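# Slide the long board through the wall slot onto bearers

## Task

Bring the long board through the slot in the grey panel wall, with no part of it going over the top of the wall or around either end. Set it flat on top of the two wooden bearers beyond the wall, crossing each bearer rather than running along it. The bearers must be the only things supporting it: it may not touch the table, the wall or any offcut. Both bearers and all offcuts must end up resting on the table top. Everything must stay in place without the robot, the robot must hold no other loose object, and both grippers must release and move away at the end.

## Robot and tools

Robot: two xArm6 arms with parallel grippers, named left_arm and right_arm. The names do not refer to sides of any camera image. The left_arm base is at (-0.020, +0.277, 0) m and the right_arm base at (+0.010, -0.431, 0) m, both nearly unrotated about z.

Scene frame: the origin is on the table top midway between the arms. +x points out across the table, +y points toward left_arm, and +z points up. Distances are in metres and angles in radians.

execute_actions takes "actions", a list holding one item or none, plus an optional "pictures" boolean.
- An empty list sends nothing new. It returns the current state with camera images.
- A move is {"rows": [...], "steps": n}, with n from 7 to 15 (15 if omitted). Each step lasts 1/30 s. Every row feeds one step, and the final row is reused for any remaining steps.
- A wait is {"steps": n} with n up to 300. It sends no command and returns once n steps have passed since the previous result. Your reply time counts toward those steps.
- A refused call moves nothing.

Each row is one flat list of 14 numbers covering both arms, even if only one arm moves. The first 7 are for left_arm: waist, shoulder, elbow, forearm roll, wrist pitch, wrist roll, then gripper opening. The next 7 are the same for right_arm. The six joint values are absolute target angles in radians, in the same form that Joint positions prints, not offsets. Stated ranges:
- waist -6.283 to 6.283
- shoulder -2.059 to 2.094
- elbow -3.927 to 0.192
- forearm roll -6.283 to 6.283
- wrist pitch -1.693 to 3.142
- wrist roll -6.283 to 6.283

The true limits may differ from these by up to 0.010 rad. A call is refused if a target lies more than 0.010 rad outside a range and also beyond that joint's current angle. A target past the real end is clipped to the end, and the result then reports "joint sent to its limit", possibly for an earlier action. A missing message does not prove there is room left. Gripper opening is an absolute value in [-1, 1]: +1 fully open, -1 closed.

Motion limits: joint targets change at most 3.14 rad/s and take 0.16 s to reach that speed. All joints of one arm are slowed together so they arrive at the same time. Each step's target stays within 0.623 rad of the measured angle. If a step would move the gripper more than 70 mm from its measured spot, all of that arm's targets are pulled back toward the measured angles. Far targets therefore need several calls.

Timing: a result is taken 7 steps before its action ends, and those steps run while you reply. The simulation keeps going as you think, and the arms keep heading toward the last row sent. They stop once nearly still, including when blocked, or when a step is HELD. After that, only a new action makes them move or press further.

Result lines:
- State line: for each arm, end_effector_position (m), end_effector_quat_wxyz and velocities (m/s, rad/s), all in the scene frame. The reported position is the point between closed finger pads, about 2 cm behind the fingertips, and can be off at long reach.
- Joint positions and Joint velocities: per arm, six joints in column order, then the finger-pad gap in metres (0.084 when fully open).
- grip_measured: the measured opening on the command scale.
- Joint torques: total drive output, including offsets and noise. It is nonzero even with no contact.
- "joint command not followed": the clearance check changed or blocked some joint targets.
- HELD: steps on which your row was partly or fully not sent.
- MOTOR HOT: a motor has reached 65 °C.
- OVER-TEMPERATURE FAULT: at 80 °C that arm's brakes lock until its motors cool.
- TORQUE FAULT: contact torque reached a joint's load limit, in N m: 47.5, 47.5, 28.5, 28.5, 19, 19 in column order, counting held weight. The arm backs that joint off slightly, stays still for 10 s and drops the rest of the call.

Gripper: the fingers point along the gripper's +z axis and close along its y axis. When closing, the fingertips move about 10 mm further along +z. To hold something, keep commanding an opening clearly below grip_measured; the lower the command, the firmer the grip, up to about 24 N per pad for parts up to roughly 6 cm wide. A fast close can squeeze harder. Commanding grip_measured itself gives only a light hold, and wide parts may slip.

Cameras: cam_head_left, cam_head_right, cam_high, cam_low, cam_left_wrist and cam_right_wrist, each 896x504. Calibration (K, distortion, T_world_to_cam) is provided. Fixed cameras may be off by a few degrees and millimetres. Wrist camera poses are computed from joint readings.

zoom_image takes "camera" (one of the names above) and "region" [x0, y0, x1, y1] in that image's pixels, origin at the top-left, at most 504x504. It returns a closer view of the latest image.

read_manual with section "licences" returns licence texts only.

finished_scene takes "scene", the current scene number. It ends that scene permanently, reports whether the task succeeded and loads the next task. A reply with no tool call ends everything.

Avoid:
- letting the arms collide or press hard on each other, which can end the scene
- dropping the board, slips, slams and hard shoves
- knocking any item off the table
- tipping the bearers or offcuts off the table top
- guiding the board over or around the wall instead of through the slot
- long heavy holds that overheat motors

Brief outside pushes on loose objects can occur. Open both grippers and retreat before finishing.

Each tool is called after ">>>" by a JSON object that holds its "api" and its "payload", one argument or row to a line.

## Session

>>> {"api": "execute_actions", "payload": {
  "actions": []
}}

Scene clock: 0.00 s of 4900.00 s.
left_arm: end_effector_position=(+0.6577, +0.3329, +0.3709) grip_measured=+1.00 end_effector_quat_wxyz=(+0.146, -0.415, +0.805, -0.397) end_effector_velocity=(+0.000, +0.000, +0.000) end_effector_angular_velocity=(+0.000, -0.001, +0.001) | right_arm: end_effector_position=(+0.4493, -0.6146, +0.2576) grip_measured=+1.00 end_effector_quat_wxyz=(-0.131, +0.467, +0.870, +0.085) end_effector_velocity=(+0.000, +0.000, -0.001) end_effector_angular_velocity=(+0.000, +0.001, -0.000)
Joint positions: left_arm=[ 0.278  0.345 -1.705 -0.876  1.018  2.82   0.084] | right_arm=[-0.603  0.223 -1.525  0.17   1.567 -2.665  0.084]
Joint velocities: left_arm=[ 0.    -0.     0.    -0.    -0.001 -0.     0.   ] | right_arm=[ 0.001  0.002 -0.001  0.     0.     0.001 -0.   ]
Joint torques (N m, as the arm reports them, + toward a larger angle): no reading
camera_calibration (this result's frames):
cam_left_wrist: T_world_to_cam=[[-0.559529, 0.340559, -0.75561, 0.570053], [0.607571, 0.788627, -0.0944663, -0.555231], [0.563723, -0.511944, -0.648174, 0.172321], [0, 0, 0, 1]] pos_world=[0.559163, 0.331953, 0.489981]
cam_right_wrist: T_world_to_cam=[[0.838921, 0.544088, 0.0134413, -0.0117557], [0.522514, -0.798254, -0.299617, -0.582404], [-0.152289, 0.258378, -0.953965, 0.600248], [0, 0, 0, 1]] pos_world=[0.405587, -0.613601, 0.398275]

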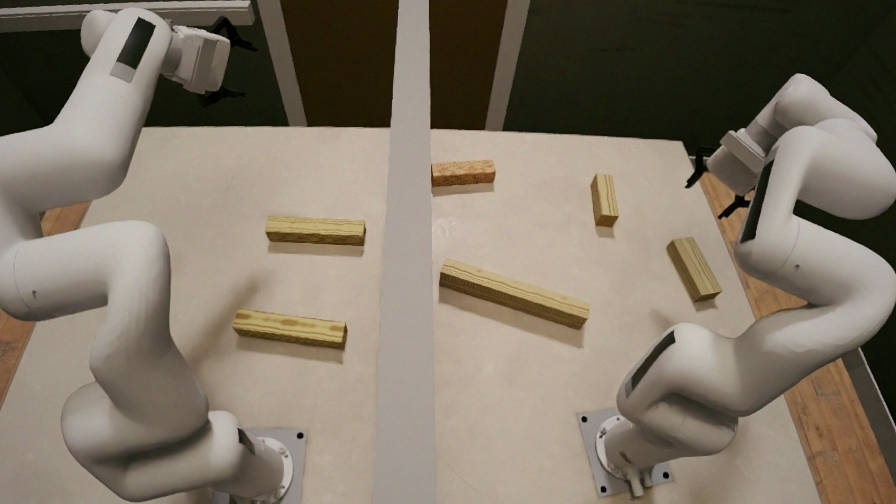

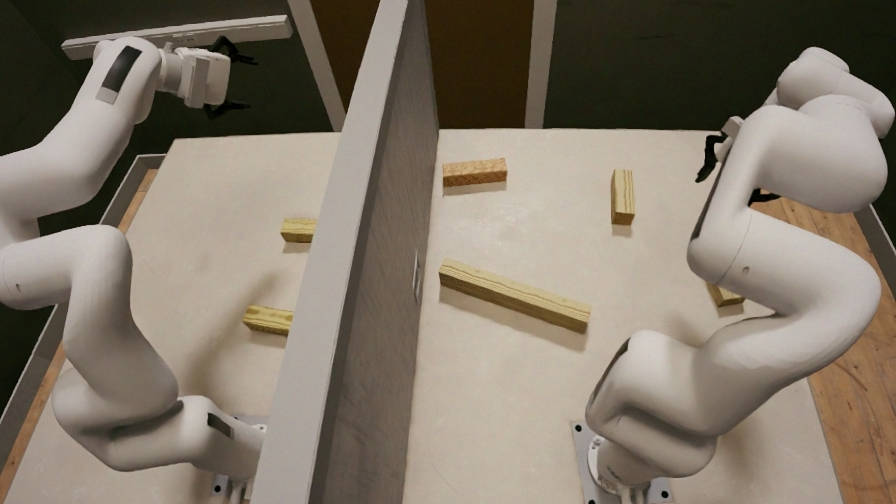

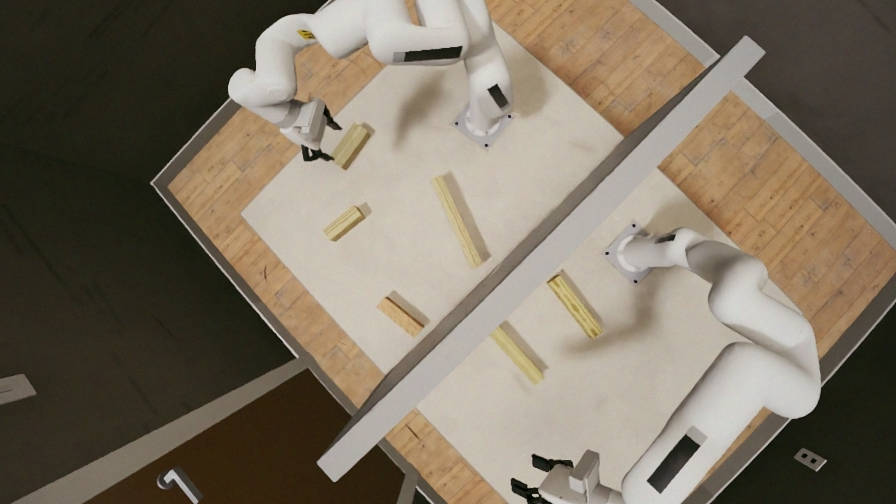

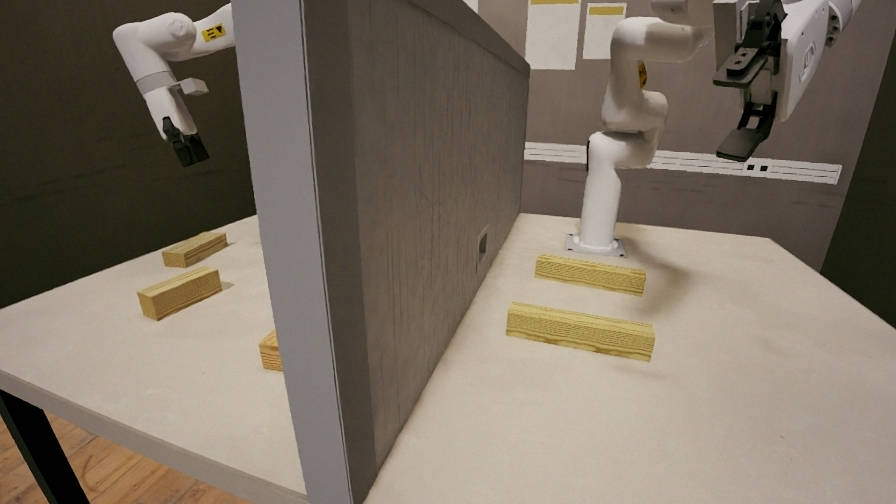

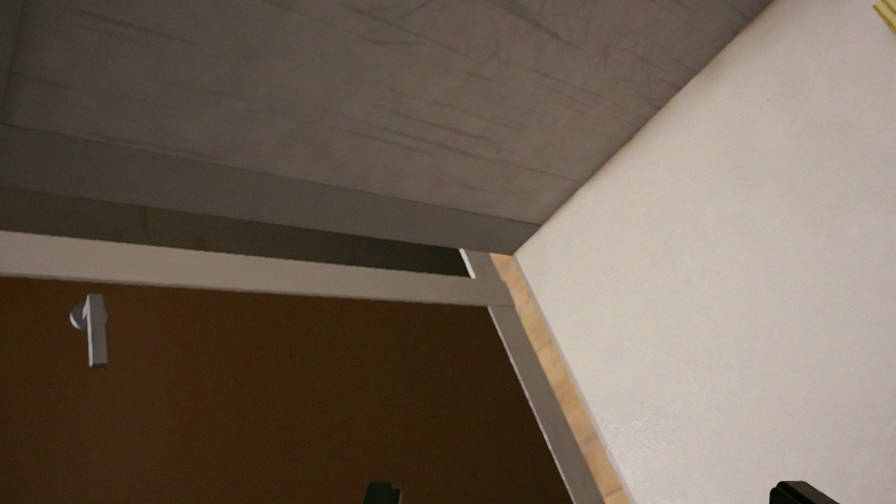

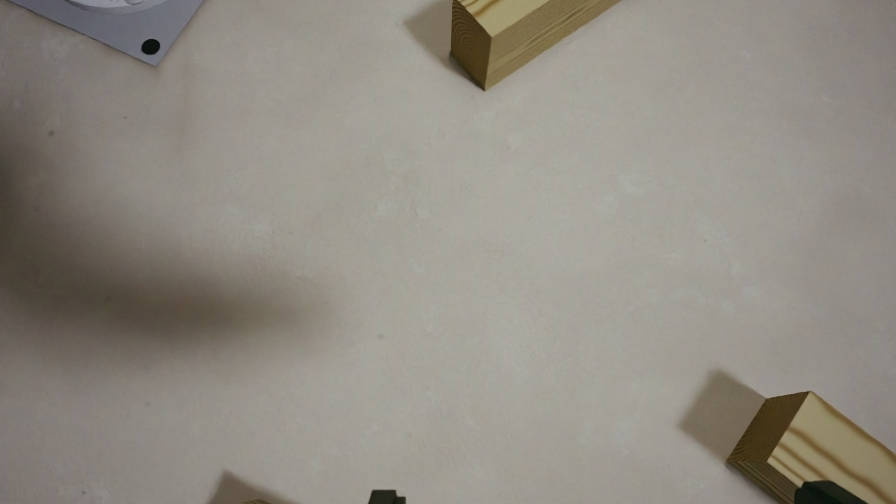

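>>> {"api": "zoom_image", "payload": {
  "camera": "cam_head_right",
  "region": [390, 220, 630, 360]
}}

>>> {"api": "zoom_image", "payload": {
  "camera": "cam_low",
  "region": [450, 205, 530, 285]
}}

>>> {"api": "zoom_image", "payload": {
  "camera": "cam_high",
  "region": [380, 150, 640, 400]
}}

>>> {"api": "zoom_image", "payload": {
  "camera": "cam_head_left",
  "region": [210, 190, 450, 370]
}}

Region (390, 220, 630, 360) of cam_head_right's 896x504 image, scaled by 2.100, with more detail than that image has; it fills the top 294 rows of this view, and the rest is white.

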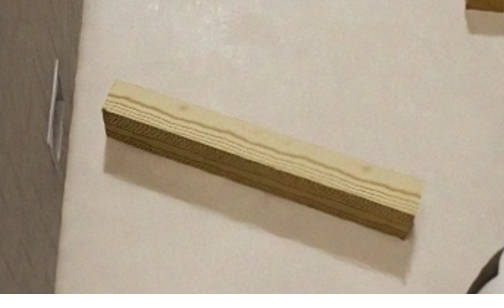

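Region (450, 205, 530, 285) of cam_low's 896x504 image, scaled by 6.300, with more detail than that image has.

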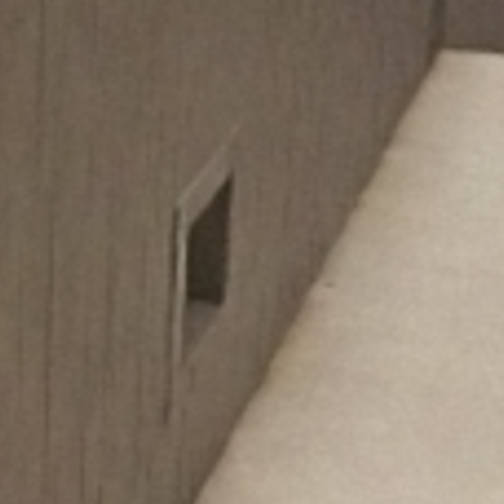

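Region (380, 150, 640, 400) of cam_high's 896x504 image, scaled by 1.938, with more detail than that image has; it fills the top 485 rows of this view, and the rest is white.

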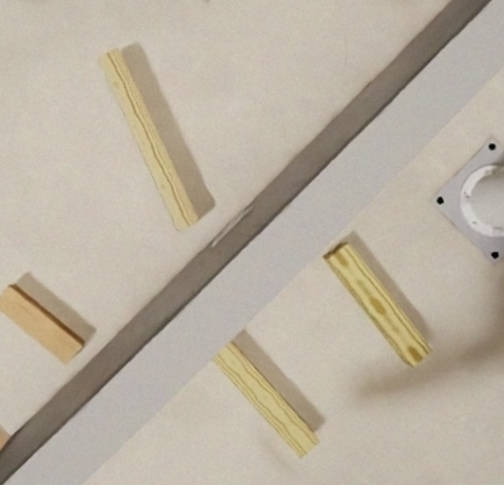

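Region (210, 190, 450, 370) of cam_head_left's 896x504 image, scaled by 2.100, with more detail than that image has; it fills the top 378 rows of this view, and the rest is white.

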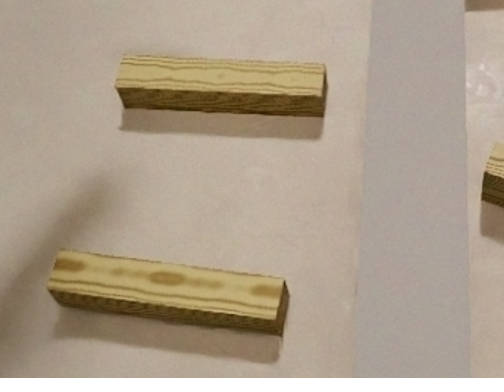

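>>> {"api": "execute_actions", "payload": {
  "actions": [
    {"rows": [[0.25,0.345,-1.705,1.571,-1.571,2.87,1, -0.1,0.0,-1.12,0.08,1.26,-3.24,1]], "steps": 15}
  ]
}}

>>> {"api": "execute_actions", "payload": {
  "actions": [
    {"steps": 14}
  ]
}}

>>> {"api": "execute_actions", "payload": {
  "actions": [
    {"rows": [[0.25,0.345,-1.705,1.571,-1.571,2.87,1, 0.417,-0.2274,-0.7272,0,0.9546,-3.818,1]], "steps": 15}
  ]
}}

>>> {"api": "execute_actions", "payload": {
  "actions": [
    {"steps": 30}
  ],
  "pictures": true
}}

Scene clock: 4.83 s of 4900.00 s.
left_arm: end_effector_position=(+0.6824, +0.4074, +0.3805) grip_measured=+1.00 end_effector_quat_wxyz=(+0.294, -0.394, +0.833, -0.253) end_effector_velocity=(+0.134, +0.397, +0.205) end_effector_angular_velocity=(+2.297, -0.929, +0.435) | right_arm: end_effector_position=(+0.4607, -0.5445, +0.2435) grip_measured=+1.00 end_effector_quat_wxyz=(-0.110, +0.311, +0.941, +0.070) end_effector_velocity=(+0.024, +0.349, -0.070) end_effector_angular_velocity=(-0.066, -0.333, +1.719)
Joint positions: left_arm=[ 0.266  0.345 -1.704 -0.583  0.725  2.842  0.084] | right_arm=[-0.438  0.15  -1.393  0.141  1.467 -2.853  0.084]
Joint velocities: left_arm=[-0.057 -0.006 -0.011  1.741 -1.734  0.108  0.   ] | right_arm=[ 0.825 -0.37   0.667 -0.151 -0.506 -0.946  0.   ]
Joint torques (N m, as the arm reports them, + toward a larger angle): left_arm=[  0.24 -38.78 -14.01   0.39  -1.38  -0.17] | right_arm=[ -3.14 -30.8  -15.51  -0.62  -1.78   0.07]
Steps of this call (steps 1 to 90: nothing new was sent; then 1.57 s passed at rest; steps 91 to 98: the first 8 steps of this action). Readings (joint positions):
91: left_arm=[0.278 0.345 -1.705 -0.876 1.017 2.820] | right_arm=[-0.603 0.223 -1.525 0.170 1.567 -2.666]
92: left_arm=[0.278 0.345 -1.705 -0.870 1.012 2.820] | right_arm=[-0.600 0.221 -1.522 0.169 1.564 -2.672]
94: left_arm=[0.275 0.345 -1.705 -0.817 0.958 2.825] | right_arm=[-0.561 0.202 -1.488 0.160 1.537 -2.721]
98: the state above

Scene clock: 5.30 s of 4900.00 s.
left_arm: end_effector_position=(+0.7173, +0.4532, +0.5528) grip_measured=+1.00 end_effector_quat_wxyz=(+0.643, -0.130, +0.753, +0.049) end_effector_velocity=(-0.003, -0.216, +0.367) end_effector_angular_velocity=(+1.786, -1.083, -0.606) | right_arm: end_effector_position=(+0.4463, -0.4092, +0.2139) grip_measured=+1.00 end_effector_quat_wxyz=(-0.070, -0.033, +0.996, +0.041) end_effector_velocity=(-0.009, +0.040, -0.010) end_effector_angular_velocity=(-0.006, -0.059, +0.270)
Joint positions: left_arm=[ 0.253  0.345 -1.706  0.184 -0.042  2.864  0.084] | right_arm=[-0.109  0.004 -1.128  0.082  1.267 -3.228  0.084]
Joint velocities: left_arm=[-0.011  0.     0.001  1.529 -1.525  0.017  0.   ] | right_arm=[ 0.107 -0.054  0.097 -0.028 -0.09  -0.159  0.   ]
Joint torques (N m, as the arm reports them, + toward a larger angle): left_arm=[  0.82 -36.61 -12.87   0.59  -1.37  -0.35] | right_arm=[ -3.33 -25.54 -15.6   -0.64  -2.31   0.67]
Kept back: nothing.
Steps of this call (steps 1 to 7: the last 7 steps of your previous action; steps 8 to 14: the robot went on to your last target). Readings (joint positions):
1: left_arm=[0.264 0.345 -1.705 -0.526 0.668 2.845] | right_arm=[-0.410 0.138 -1.370 0.136 1.450 -2.885]
2: left_arm=[0.263 0.345 -1.705 -0.469 0.611 2.848] | right_arm=[-0.382 0.125 -1.348 0.131 1.433 -2.917]
4: left_arm=[0.260 0.345 -1.705 -0.357 0.499 2.853] | right_arm=[-0.325 0.100 -1.302 0.121 1.398 -2.982]
8: left_arm=[0.256 0.345 -1.705 -0.135 0.276 2.859] | right_arm=[-0.211 0.049 -1.210 0.100 1.328 -3.113]
14: the state above

Scene clock: 5.57 s of 4900.00 s.
left_arm: end_effector_position=(+0.7014, +0.3671, +0.6229) grip_measured=+1.00 end_effector_quat_wxyz=(+0.750, +0.086, +0.645, +0.118) end_effector_velocity=(-0.117, -0.390, +0.143) end_effector_angular_velocity=(+1.438, -0.812, -1.008) | right_arm: end_effector_position=(+0.4218, -0.3412, +0.1994) grip_measured=+1.00 end_effector_quat_wxyz=(-0.045, -0.226, +0.973, +0.026) end_effector_velocity=(-0.151, +0.319, -0.071) end_effector_angular_velocity=(+0.012, -0.294, +1.918)
Joint positions: left_arm=[ 0.251  0.345 -1.705  0.57  -0.429  2.867  0.084] | right_arm=[ 0.071 -0.075 -0.99   0.053  1.158 -3.432  0.084]
Joint velocities: left_arm=[-0.004  0.002  0.002  1.366 -1.363  0.007  0.   ] | right_arm=[ 0.888 -0.393  0.675 -0.139 -0.525 -0.993  0.   ]
Joint torques (N m, as the arm reports them, + toward a larger angle): left_arm=[  1.12 -35.7  -12.24  -0.42  -0.91  -0.3 ] | right_arm=[ -1.61 -24.61 -15.53  -1.13  -2.24   0.04]
Steps of this call (steps 1 to 8: the first 8 steps of this action). Readings (joint positions):
1: left_arm=[0.253 0.345 -1.706 0.235 -0.093 2.865] | right_arm=[-0.106 0.003 -1.125 0.081 1.264 -3.233]
2: left_arm=[0.253 0.345 -1.706 0.285 -0.143 2.865] | right_arm=[-0.101 -0.000 -1.120 0.080 1.259 -3.242]
4: left_arm=[0.252 0.345 -1.706 0.383 -0.241 2.866] | right_arm=[-0.058 -0.020 -1.086 0.072 1.231 -3.294]
8: the state above

Scene clock: 6.57 s of 4900.00 s.
left_arm: end_effector_position=(+0.4547, +0.1394, +0.5376) grip_measured=+1.00 end_effector_quat_wxyz=(+0.704, +0.658, +0.256, -0.079) end_effector_velocity=(-0.027, -0.001, -0.011) end_effector_angular_velocity=(+0.043, +0.008, -0.103) | right_arm: end_effector_position=(+0.3438, -0.2331, +0.1701) grip_measured=+1.00 end_effector_quat_wxyz=(+0.000, -0.569, +0.822, -0.000) end_effector_velocity=(-0.001, +0.000, -0.001) end_effector_angular_velocity=(-0.001, +0.002, +0.004)
Joint positions: left_arm=[ 0.25   0.345 -1.705  1.566 -1.564  2.87   0.084] | right_arm=[ 0.417 -0.227 -0.727  0.     0.955 -3.818  0.084]
Joint velocities: left_arm=[-0.002 -0.    -0.002  0.064 -0.089  0.     0.   ] | right_arm=[ 0.002  0.001  0.002  0.    -0.    -0.002  0.   ]
Joint torques (N m, as the arm reports them, + toward a larger angle): left_arm=[  0.94 -32.49 -10.07  -0.93   0.28  -0.16] | right_arm=[ -1.34 -19.75 -15.3   -0.73  -2.78   0.22]
Kept back: nothing.
Steps of this call (steps 1 to 7: the last 7 steps of your previous action; steps 8 to 30: the robot went on to your last target). Readings (joint positions):
1: left_arm=[0.251 0.345 -1.705 0.616 -0.474 2.868] | right_arm=[0.101 -0.089 -0.967 0.049 1.141 -3.466]
2: left_arm=[0.251 0.345 -1.705 0.661 -0.519 2.868] | right_arm=[0.131 -0.102 -0.944 0.044 1.123 -3.499]
4: left_arm=[0.251 0.345 -1.705 0.749 -0.607 2.868] | right_arm=[0.192 -0.129 -0.898 0.035 1.087 -3.567]
8: left_arm=[0.250 0.345 -1.705 0.920 -0.778 2.869] | right_arm=[0.315 -0.183 -0.805 0.016 1.015 -3.704]
30: the state above
camera_calibration (this result's frames):
cam_left_wrist: T_world_to_cam=[[0.449267, 0.130003, 0.883888, -0.662462], [-0.855935, -0.220861, 0.467543, 0.240473], [0.255999, -0.966602, 0.0120487, 0.144114], [0, 0, 0, 1]] pos_world=[0.466558, 0.278534, 0.471375]
cam_right_wrist: T_world_to_cam=[[-0.932507, 0.361041, -0.008941, 0.440583], [0.360975, 0.932539, 0.0082638, 0.157723], [0.0113214, 0.00447857, -0.999926, 0.294508], [0, 0, 0, 1]] pos_world=[0.350578, -0.307471, 0.297122]

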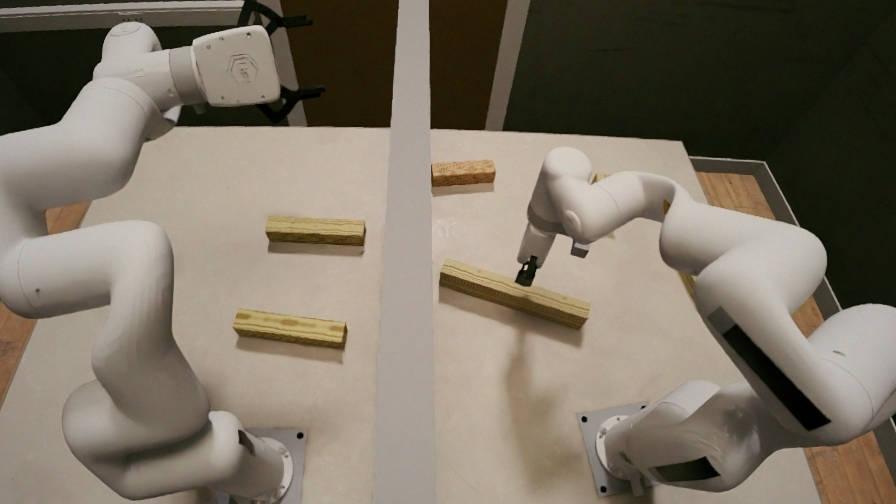

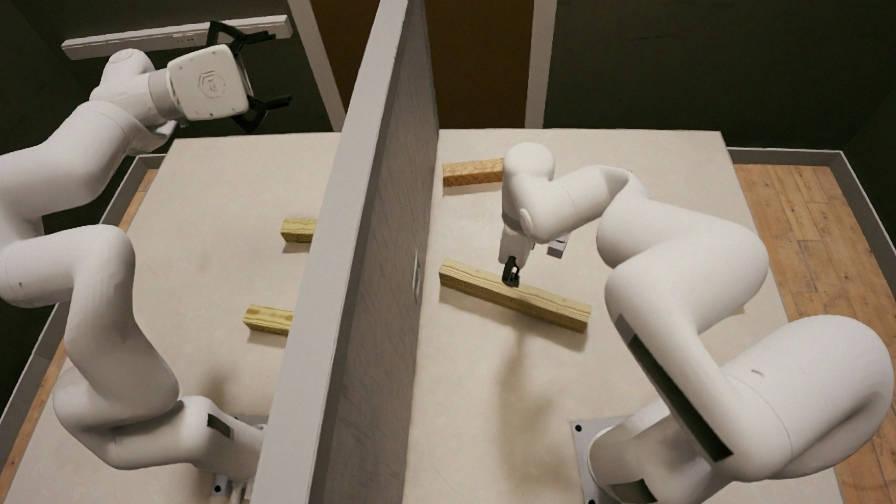

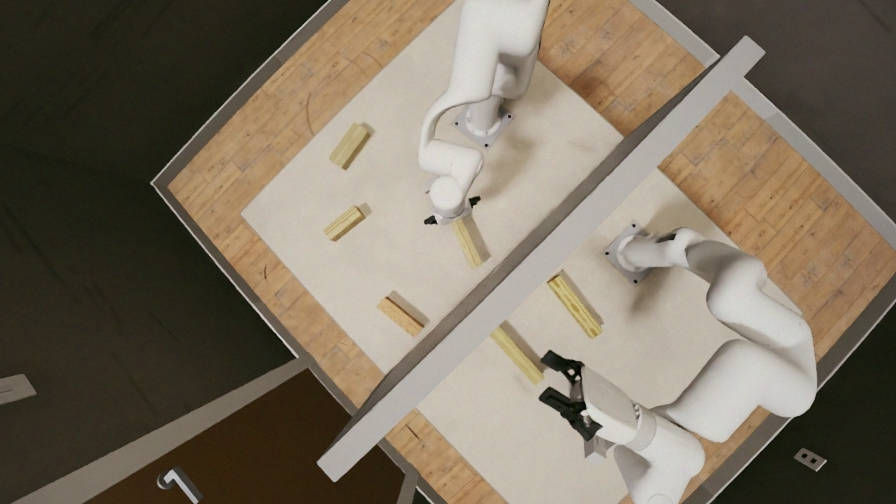

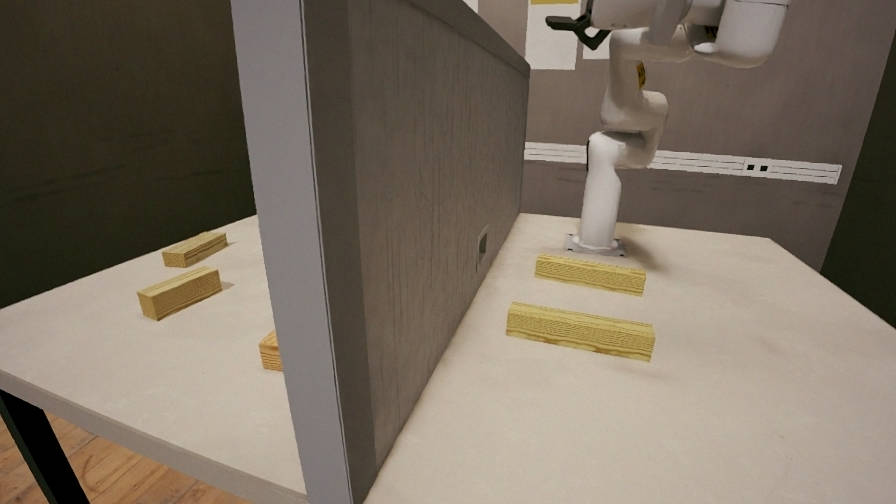

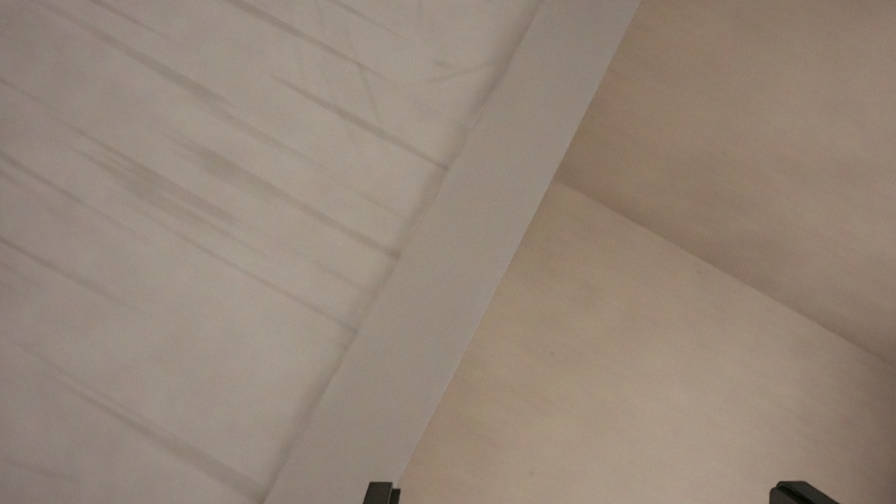

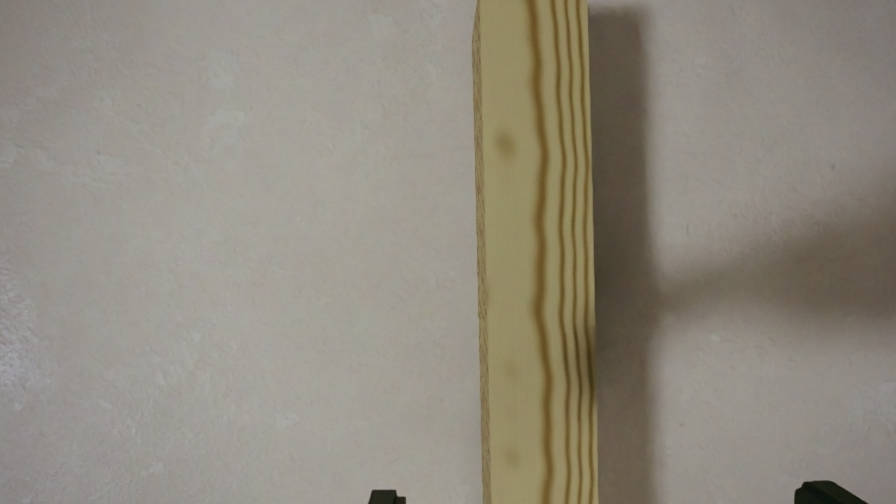

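>>> {"api": "execute_actions", "payload": {
  "actions": []
}}

Scene clock: 7.93 s of 4900.00 s.
left_arm: end_effector_position=(+0.4526, +0.1393, +0.5366) grip_measured=+1.00 end_effector_quat_wxyz=(+0.702, +0.660, +0.254, -0.081) end_effector_velocity=(-0.001, -0.000, -0.000) end_effector_angular_velocity=(-0.001, +0.000, -0.002) | right_arm: end_effector_position=(+0.3438, -0.2331, +0.1701) grip_measured=+1.00 end_effector_quat_wxyz=(-0.000, -0.570, +0.822, -0.000) end_effector_velocity=(-0.000, -0.000, -0.000) end_effector_angular_velocity=(-0.000, +0.000, +0.000)
Joint positions: left_arm=[ 0.25   0.345 -1.705  1.571 -1.571  2.87   0.084] | right_arm=[ 0.417 -0.227 -0.727 -0.     0.955 -3.818  0.084]
Joint velocities: left_arm=[-0.     0.    -0.     0.    -0.002 -0.     0.   ] | right_arm=[-0.  0.  0.  0.  0. -0.  0.]
Joint torques (N m, as the arm reports them, + toward a larger angle): left_arm=[  1.07 -32.29 -10.04  -0.79  -0.07  -0.19] | right_arm=[ -1.25 -19.78 -15.3   -0.82  -2.79   0.26]
Kept back: nothing.
Steps of this call (steps 1 to 15: the robot went on to your last target; steps 16 to 41: nothing new was sent). Readings (joint positions):
1: left_arm=[0.250 0.345 -1.705 1.567 -1.566 2.870] | right_arm=[0.417 -0.227 -0.727 0.000 0.955 -3.818]
2: left_arm=[0.250 0.345 -1.705 1.568 -1.568 2.870] | right_arm=[0.417 -0.227 -0.727 0.000 0.955 -3.818]
4: left_arm=[0.250 0.345 -1.705 1.570 -1.569 2.870] | right_arm=[0.417 -0.227 -0.727 0.000 0.955 -3.818]
8: left_arm=[0.250 0.345 -1.705 1.571 -1.571 2.870] | right_arm=[0.417 -0.227 -0.727 0.000 0.955 -3.818]
41: the state above
All arms were judged still, so your last target was given up. Only a new action makes them travel on or press farther. Fingers that are still opening or closing keep moving.
camera_calibration (this result's frames):
cam_left_wrist: T_world_to_cam=[[0.451201, 0.123023, 0.883902, -0.660535], [-0.857234, -0.215636, 0.467601, 0.238961], [0.248127, -0.968693, 0.00816491, 0.150527], [0, 0, 0, 1]] pos_world=[0.46553, 0.278604, 0.470881]
cam_right_wrist: T_world_to_cam=[[-0.932603, 0.360793, -0.00893401, 0.44047], [0.360726, 0.932635, 0.00825127, 0.1578], [0.0113092, 0.00447243, -0.999926, 0.294502], [0, 0, 0, 1]] pos_world=[0.35053, -0.307406, 0.297114]

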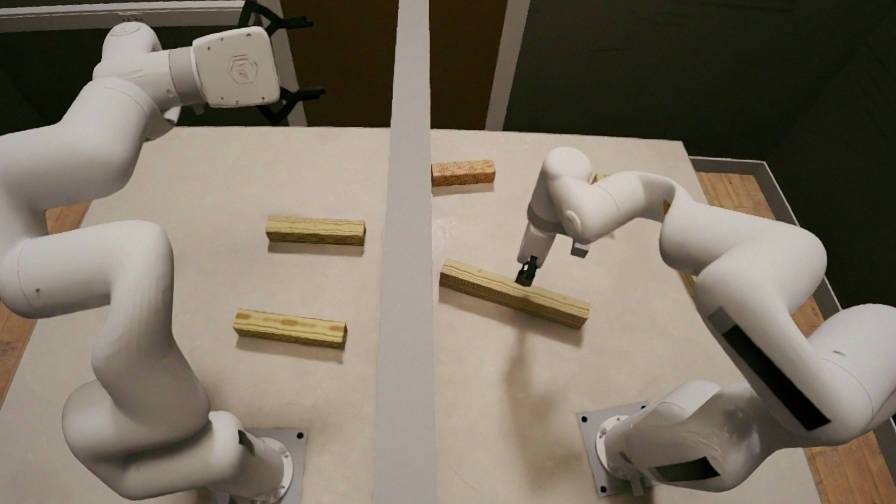

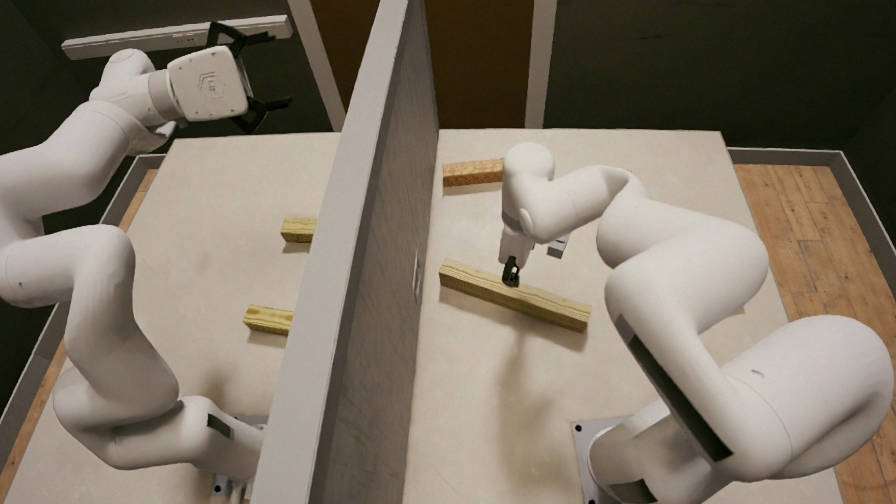

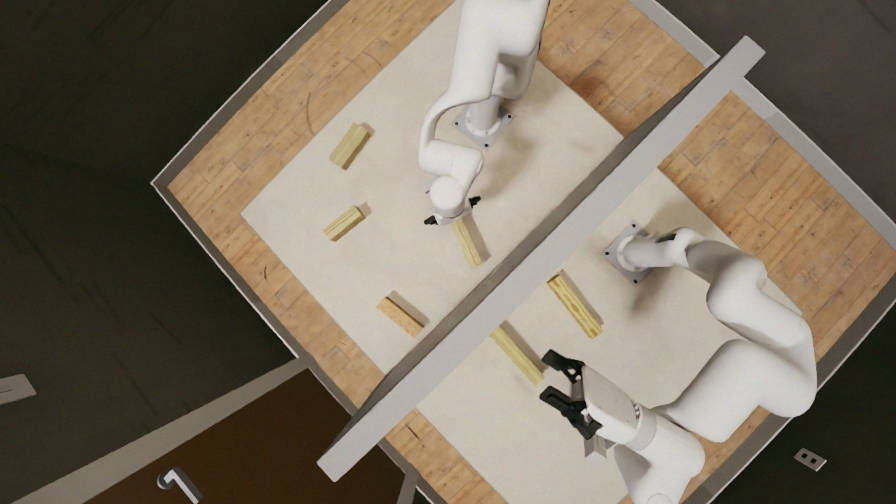

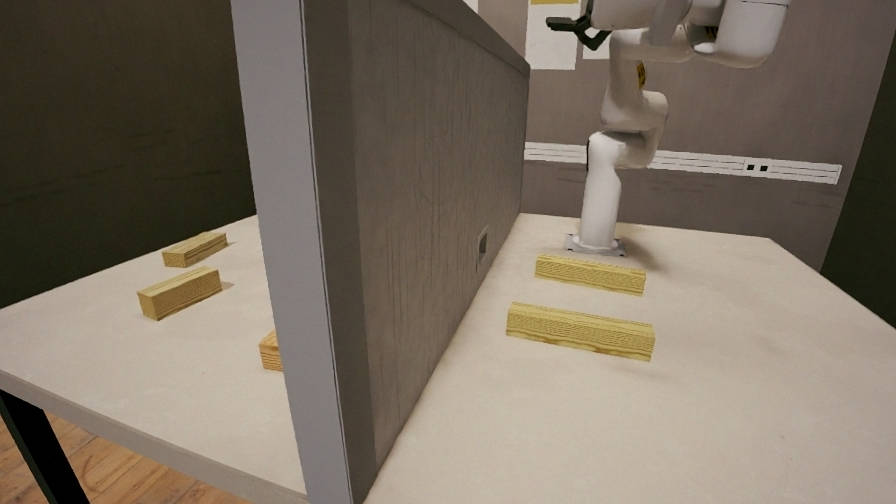

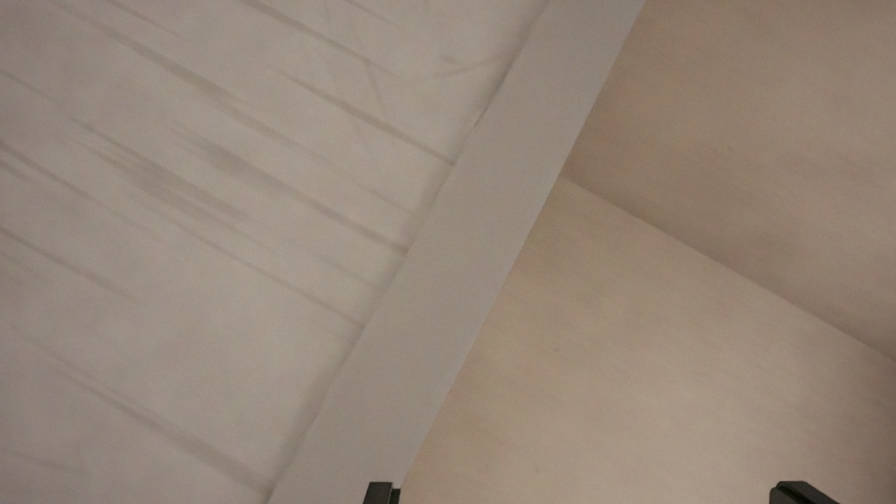

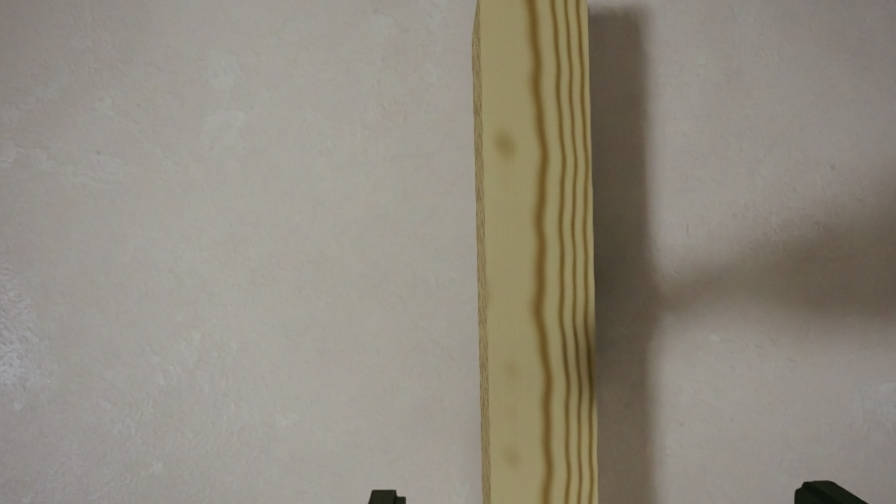

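>>> {"api": "execute_actions", "payload": {
  "actions": [
    {"rows":[[0.25,0.40,-1.64,1.571,-1.571,2.87,1,0.417,-0.2274,-0.7272,0,0.9546,-3.818,1],[0.25,0.46,-1.56,1.571,-1.571,2.87,1,0.417,-0.2274,-0.7272,0,0.9546,-3.818,1],[0.25,0.52,-1.49,1.571,-1.571,2.87,1,0.417,-0.2274,-0.7272,0,0.9546,-3.818,1],[0.25,0.58,-1.41,1.571,-1.571,2.87,1,0.417,-0.2274,-0.7272,0,0.9546,-3.818,1],[0.25,0.64,-1.34,1.571,-1.571,2.87,1,0.417,-0.2274,-0.7272,0,0.9546,-3.818,1],[0.25,0.70,-1.27,1.571,-1.571,2.87,1,0.417,-0.2274,-0.7272,0,0.9546,-3.818,1],[0.25,0.75,-1.20,1.571,-1.571,2.87,1,0.417,-0.2274,-0.7272,0,0.9546,-3.818,1],[0.25,0.79,-1.15,1.571,-1.571,2.87,1,0.417,-0.2274,-0.7272,0,0.9546,-3.818,1],[0.25,0.82,-1.12,1.571,-1.571,2.87,1,0.417,-0.2274,-0.7272,0,0.9546,-3.818,1],[0.25,0.8319,-1.1038,1.571,-1.571,2.87,1,0.417,-0.2274,-0.7272,0,0.9546,-3.818,1]],"steps":15}
  ]
}}

>>> {"api": "execute_actions", "payload": {
  "actions": [
    {"steps":20}
  ],
  "pictures": true
}}

Scene clock: 8.83 s of 4900.00 s.
left_arm: end_effector_position=(+0.4737, +0.1448, +0.4583) grip_measured=+1.00 end_effector_quat_wxyz=(+0.689, +0.627, +0.326, -0.160) end_effector_velocity=(+0.066, +0.017, -0.382) end_effector_angular_velocity=(-0.273, +1.053, -0.001) | right_arm: end_effector_position=(+0.3438, -0.2331, +0.1701) grip_measured=+1.00 end_effector_quat_wxyz=(-0.000, -0.570, +0.822, -0.000) end_effector_velocity=(-0.000, -0.000, -0.000) end_effector_angular_velocity=(-0.000, +0.001, -0.000)
Joint positions: left_arm=[ 0.25   0.446 -1.58   1.571 -1.571  2.87   0.084] | right_arm=[ 0.417 -0.227 -0.727 -0.     0.955 -3.818  0.084]
Joint velocities: left_arm=[-0.     0.489  0.599 -0.001 -0.001  0.001  0.   ] | right_arm=[ 0.    -0.     0.001  0.    -0.     0.     0.   ]
Joint torques (N m, as the arm reports them, + toward a larger angle): left_arm=[  0.96 -36.01 -10.41  -0.62  -0.58  -0.19] | right_arm=[ -1.27 -19.89 -15.4   -0.77  -2.74   0.23]
Steps of this call (steps 1 to 19: nothing new was sent; steps 20 to 27: the first 8 steps of this action). Readings (joint positions):
20: left_arm=[0.250 0.345 -1.705 1.571 -1.571 2.870] | right_arm=[0.417 -0.227 -0.727 0.000 0.955 -3.818]
21: left_arm=[0.250 0.348 -1.702 1.571 -1.571 2.870] | right_arm=[0.417 -0.227 -0.727 0.000 0.955 -3.818]
23: left_arm=[0.250 0.371 -1.672 1.570 -1.572 2.870] | right_arm=[0.417 -0.227 -0.727 0.000 0.955 -3.818]
27: the state above

Scene clock: 9.50 s of 4900.00 s.
left_arm: end_effector_position=(+0.4344, +0.1346, +0.2031) grip_measured=+1.00 end_effector_quat_wxyz=(+0.575, +0.454, +0.542, -0.412) end_effector_velocity=(-0.151, -0.040, -0.275) end_effector_angular_velocity=(-0.248, +0.981, -0.006) | right_arm: end_effector_position=(+0.3438, -0.2331, +0.1701) grip_measured=+1.00 end_effector_quat_wxyz=(-0.000, -0.570, +0.822, -0.000) end_effector_velocity=(-0.000, +0.000, +0.000) end_effector_angular_velocity=(+0.000, -0.000, +0.000)
Joint positions: left_arm=[ 0.25   0.798 -1.146  1.571 -1.571  2.87   0.084] | right_arm=[ 0.417 -0.227 -0.727  0.     0.955 -3.818  0.084]
Joint velocities: left_arm=[-0.002  0.451  0.56   0.005  0.003 -0.001 -0.   ] | right_arm=[ 0.001 -0.001  0.001  0.    -0.     0.001 -0.   ]
Joint torques (N m, as the arm reports them, + toward a larger angle): left_arm=[  1.28 -43.32  -8.73   0.26  -1.62  -0.22] | right_arm=[ -1.34 -20.17 -15.35  -0.82  -2.79   0.24]
Kept back: nothing.
Steps of this call (steps 1 to 7: the last 7 steps of your previous action; steps 8 to 20: the robot went on to your last target). Readings (joint positions):
1: left_arm=[0.250 0.462 -1.560 1.571 -1.571 2.870] | right_arm=[0.417 -0.227 -0.727 0.000 0.955 -3.818]
2: left_arm=[0.250 0.478 -1.540 1.571 -1.571 2.870] | right_arm=[0.417 -0.227 -0.727 0.000 0.955 -3.818]
4: left_arm=[0.250 0.513 -1.498 1.571 -1.571 2.870] | right_arm=[0.417 -0.227 -0.727 0.000 0.955 -3.818]
8: left_arm=[0.250 0.582 -1.412 1.571 -1.571 2.870] | right_arm=[0.417 -0.227 -0.727 0.000 0.955 -3.818]
20: the state above
camera_calibration (this result's frames):
cam_left_wrist: T_world_to_cam=[[0.964316, 0.25484, 0.0717699, -0.432704], [-0.0706445, -0.0135787, 0.997409, -0.0981749], [0.255154, -0.966888, 0.00490888, 0.150564], [0, 0, 0, 1]] pos_world=[0.371912, 0.254515, 0.128237]
cam_right_wrist: T_world_to_cam=[[-0.932603, 0.360793, -0.00893392, 0.44047], [0.360726, 0.932635, 0.00825134, 0.1578], [0.0113091, 0.00447252, -0.999926, 0.294502], [0, 0, 0, 1]] pos_world=[0.35053, -0.307406, 0.297114]

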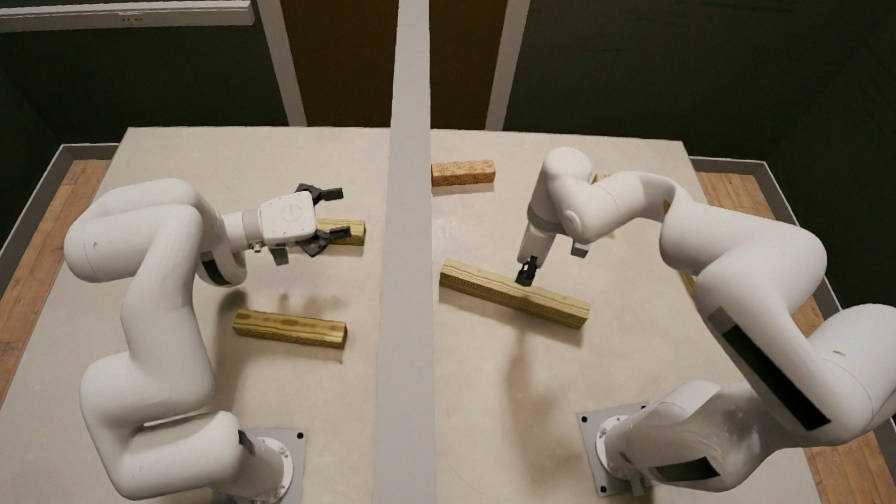

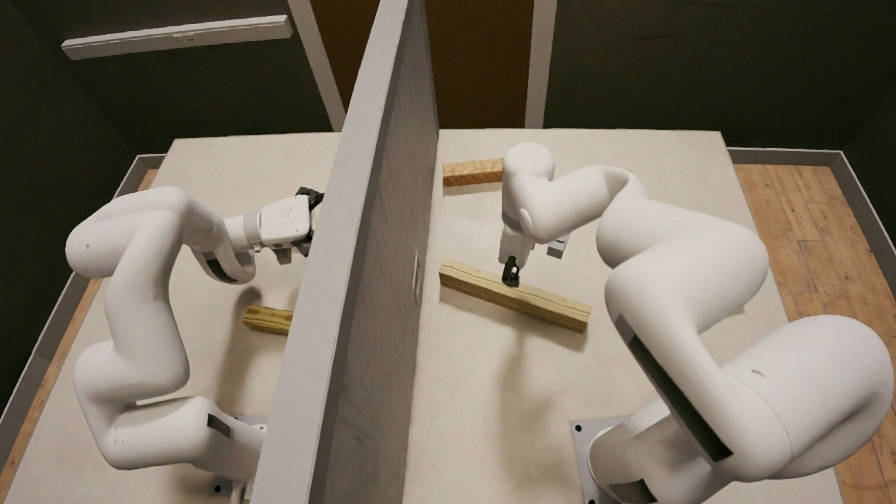

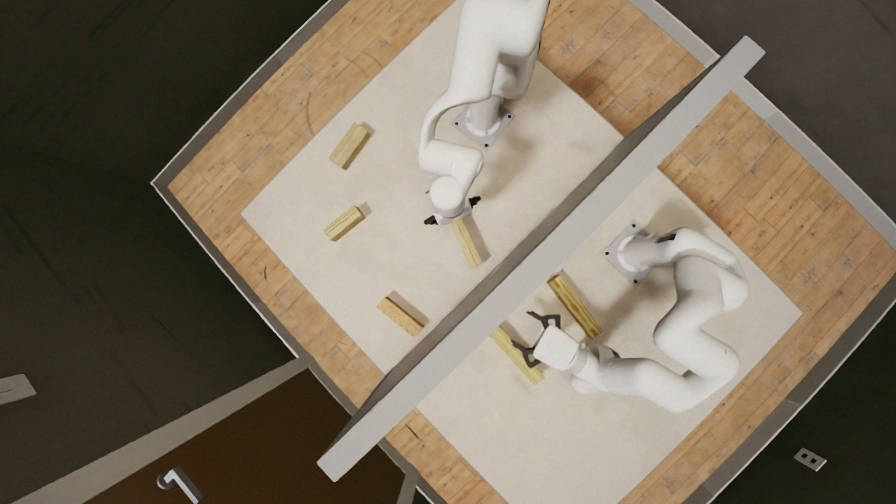

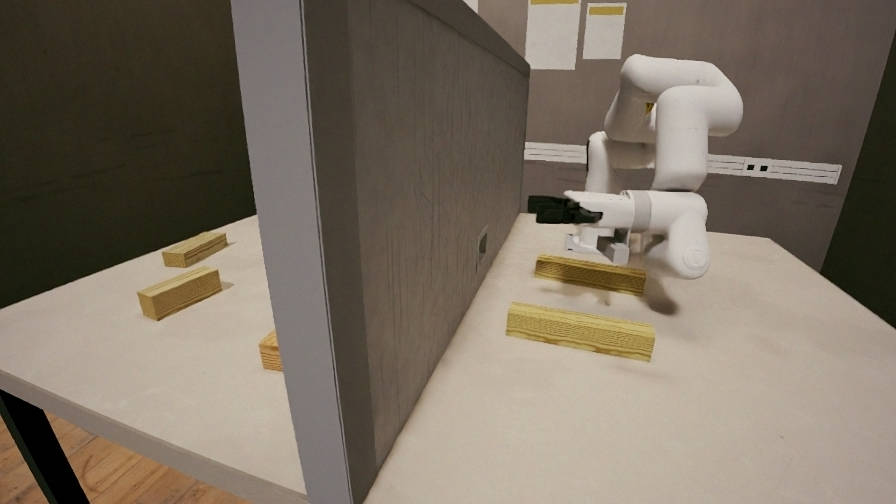

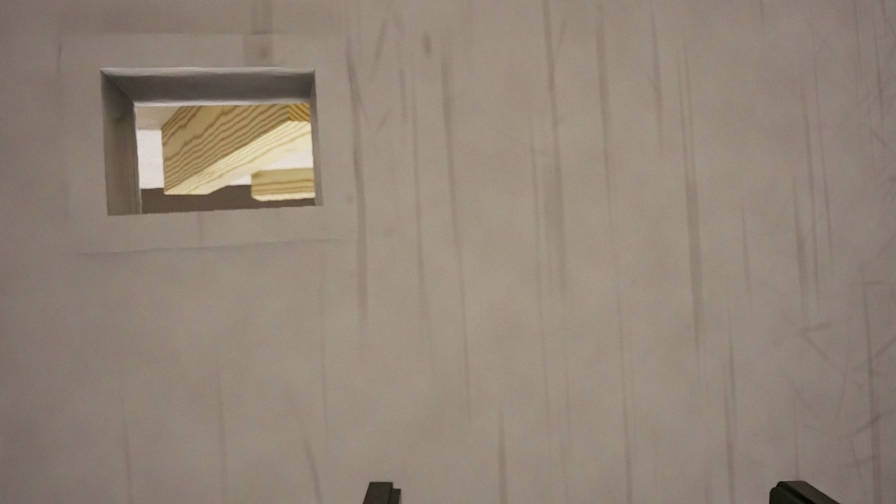

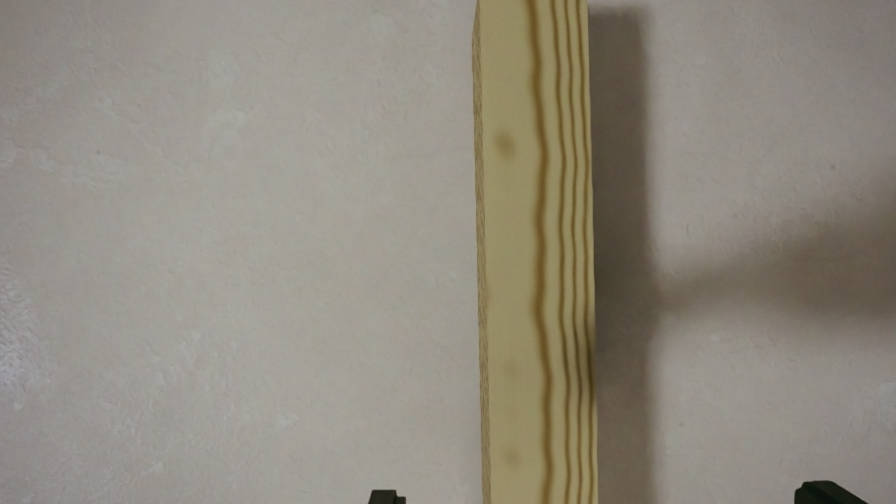

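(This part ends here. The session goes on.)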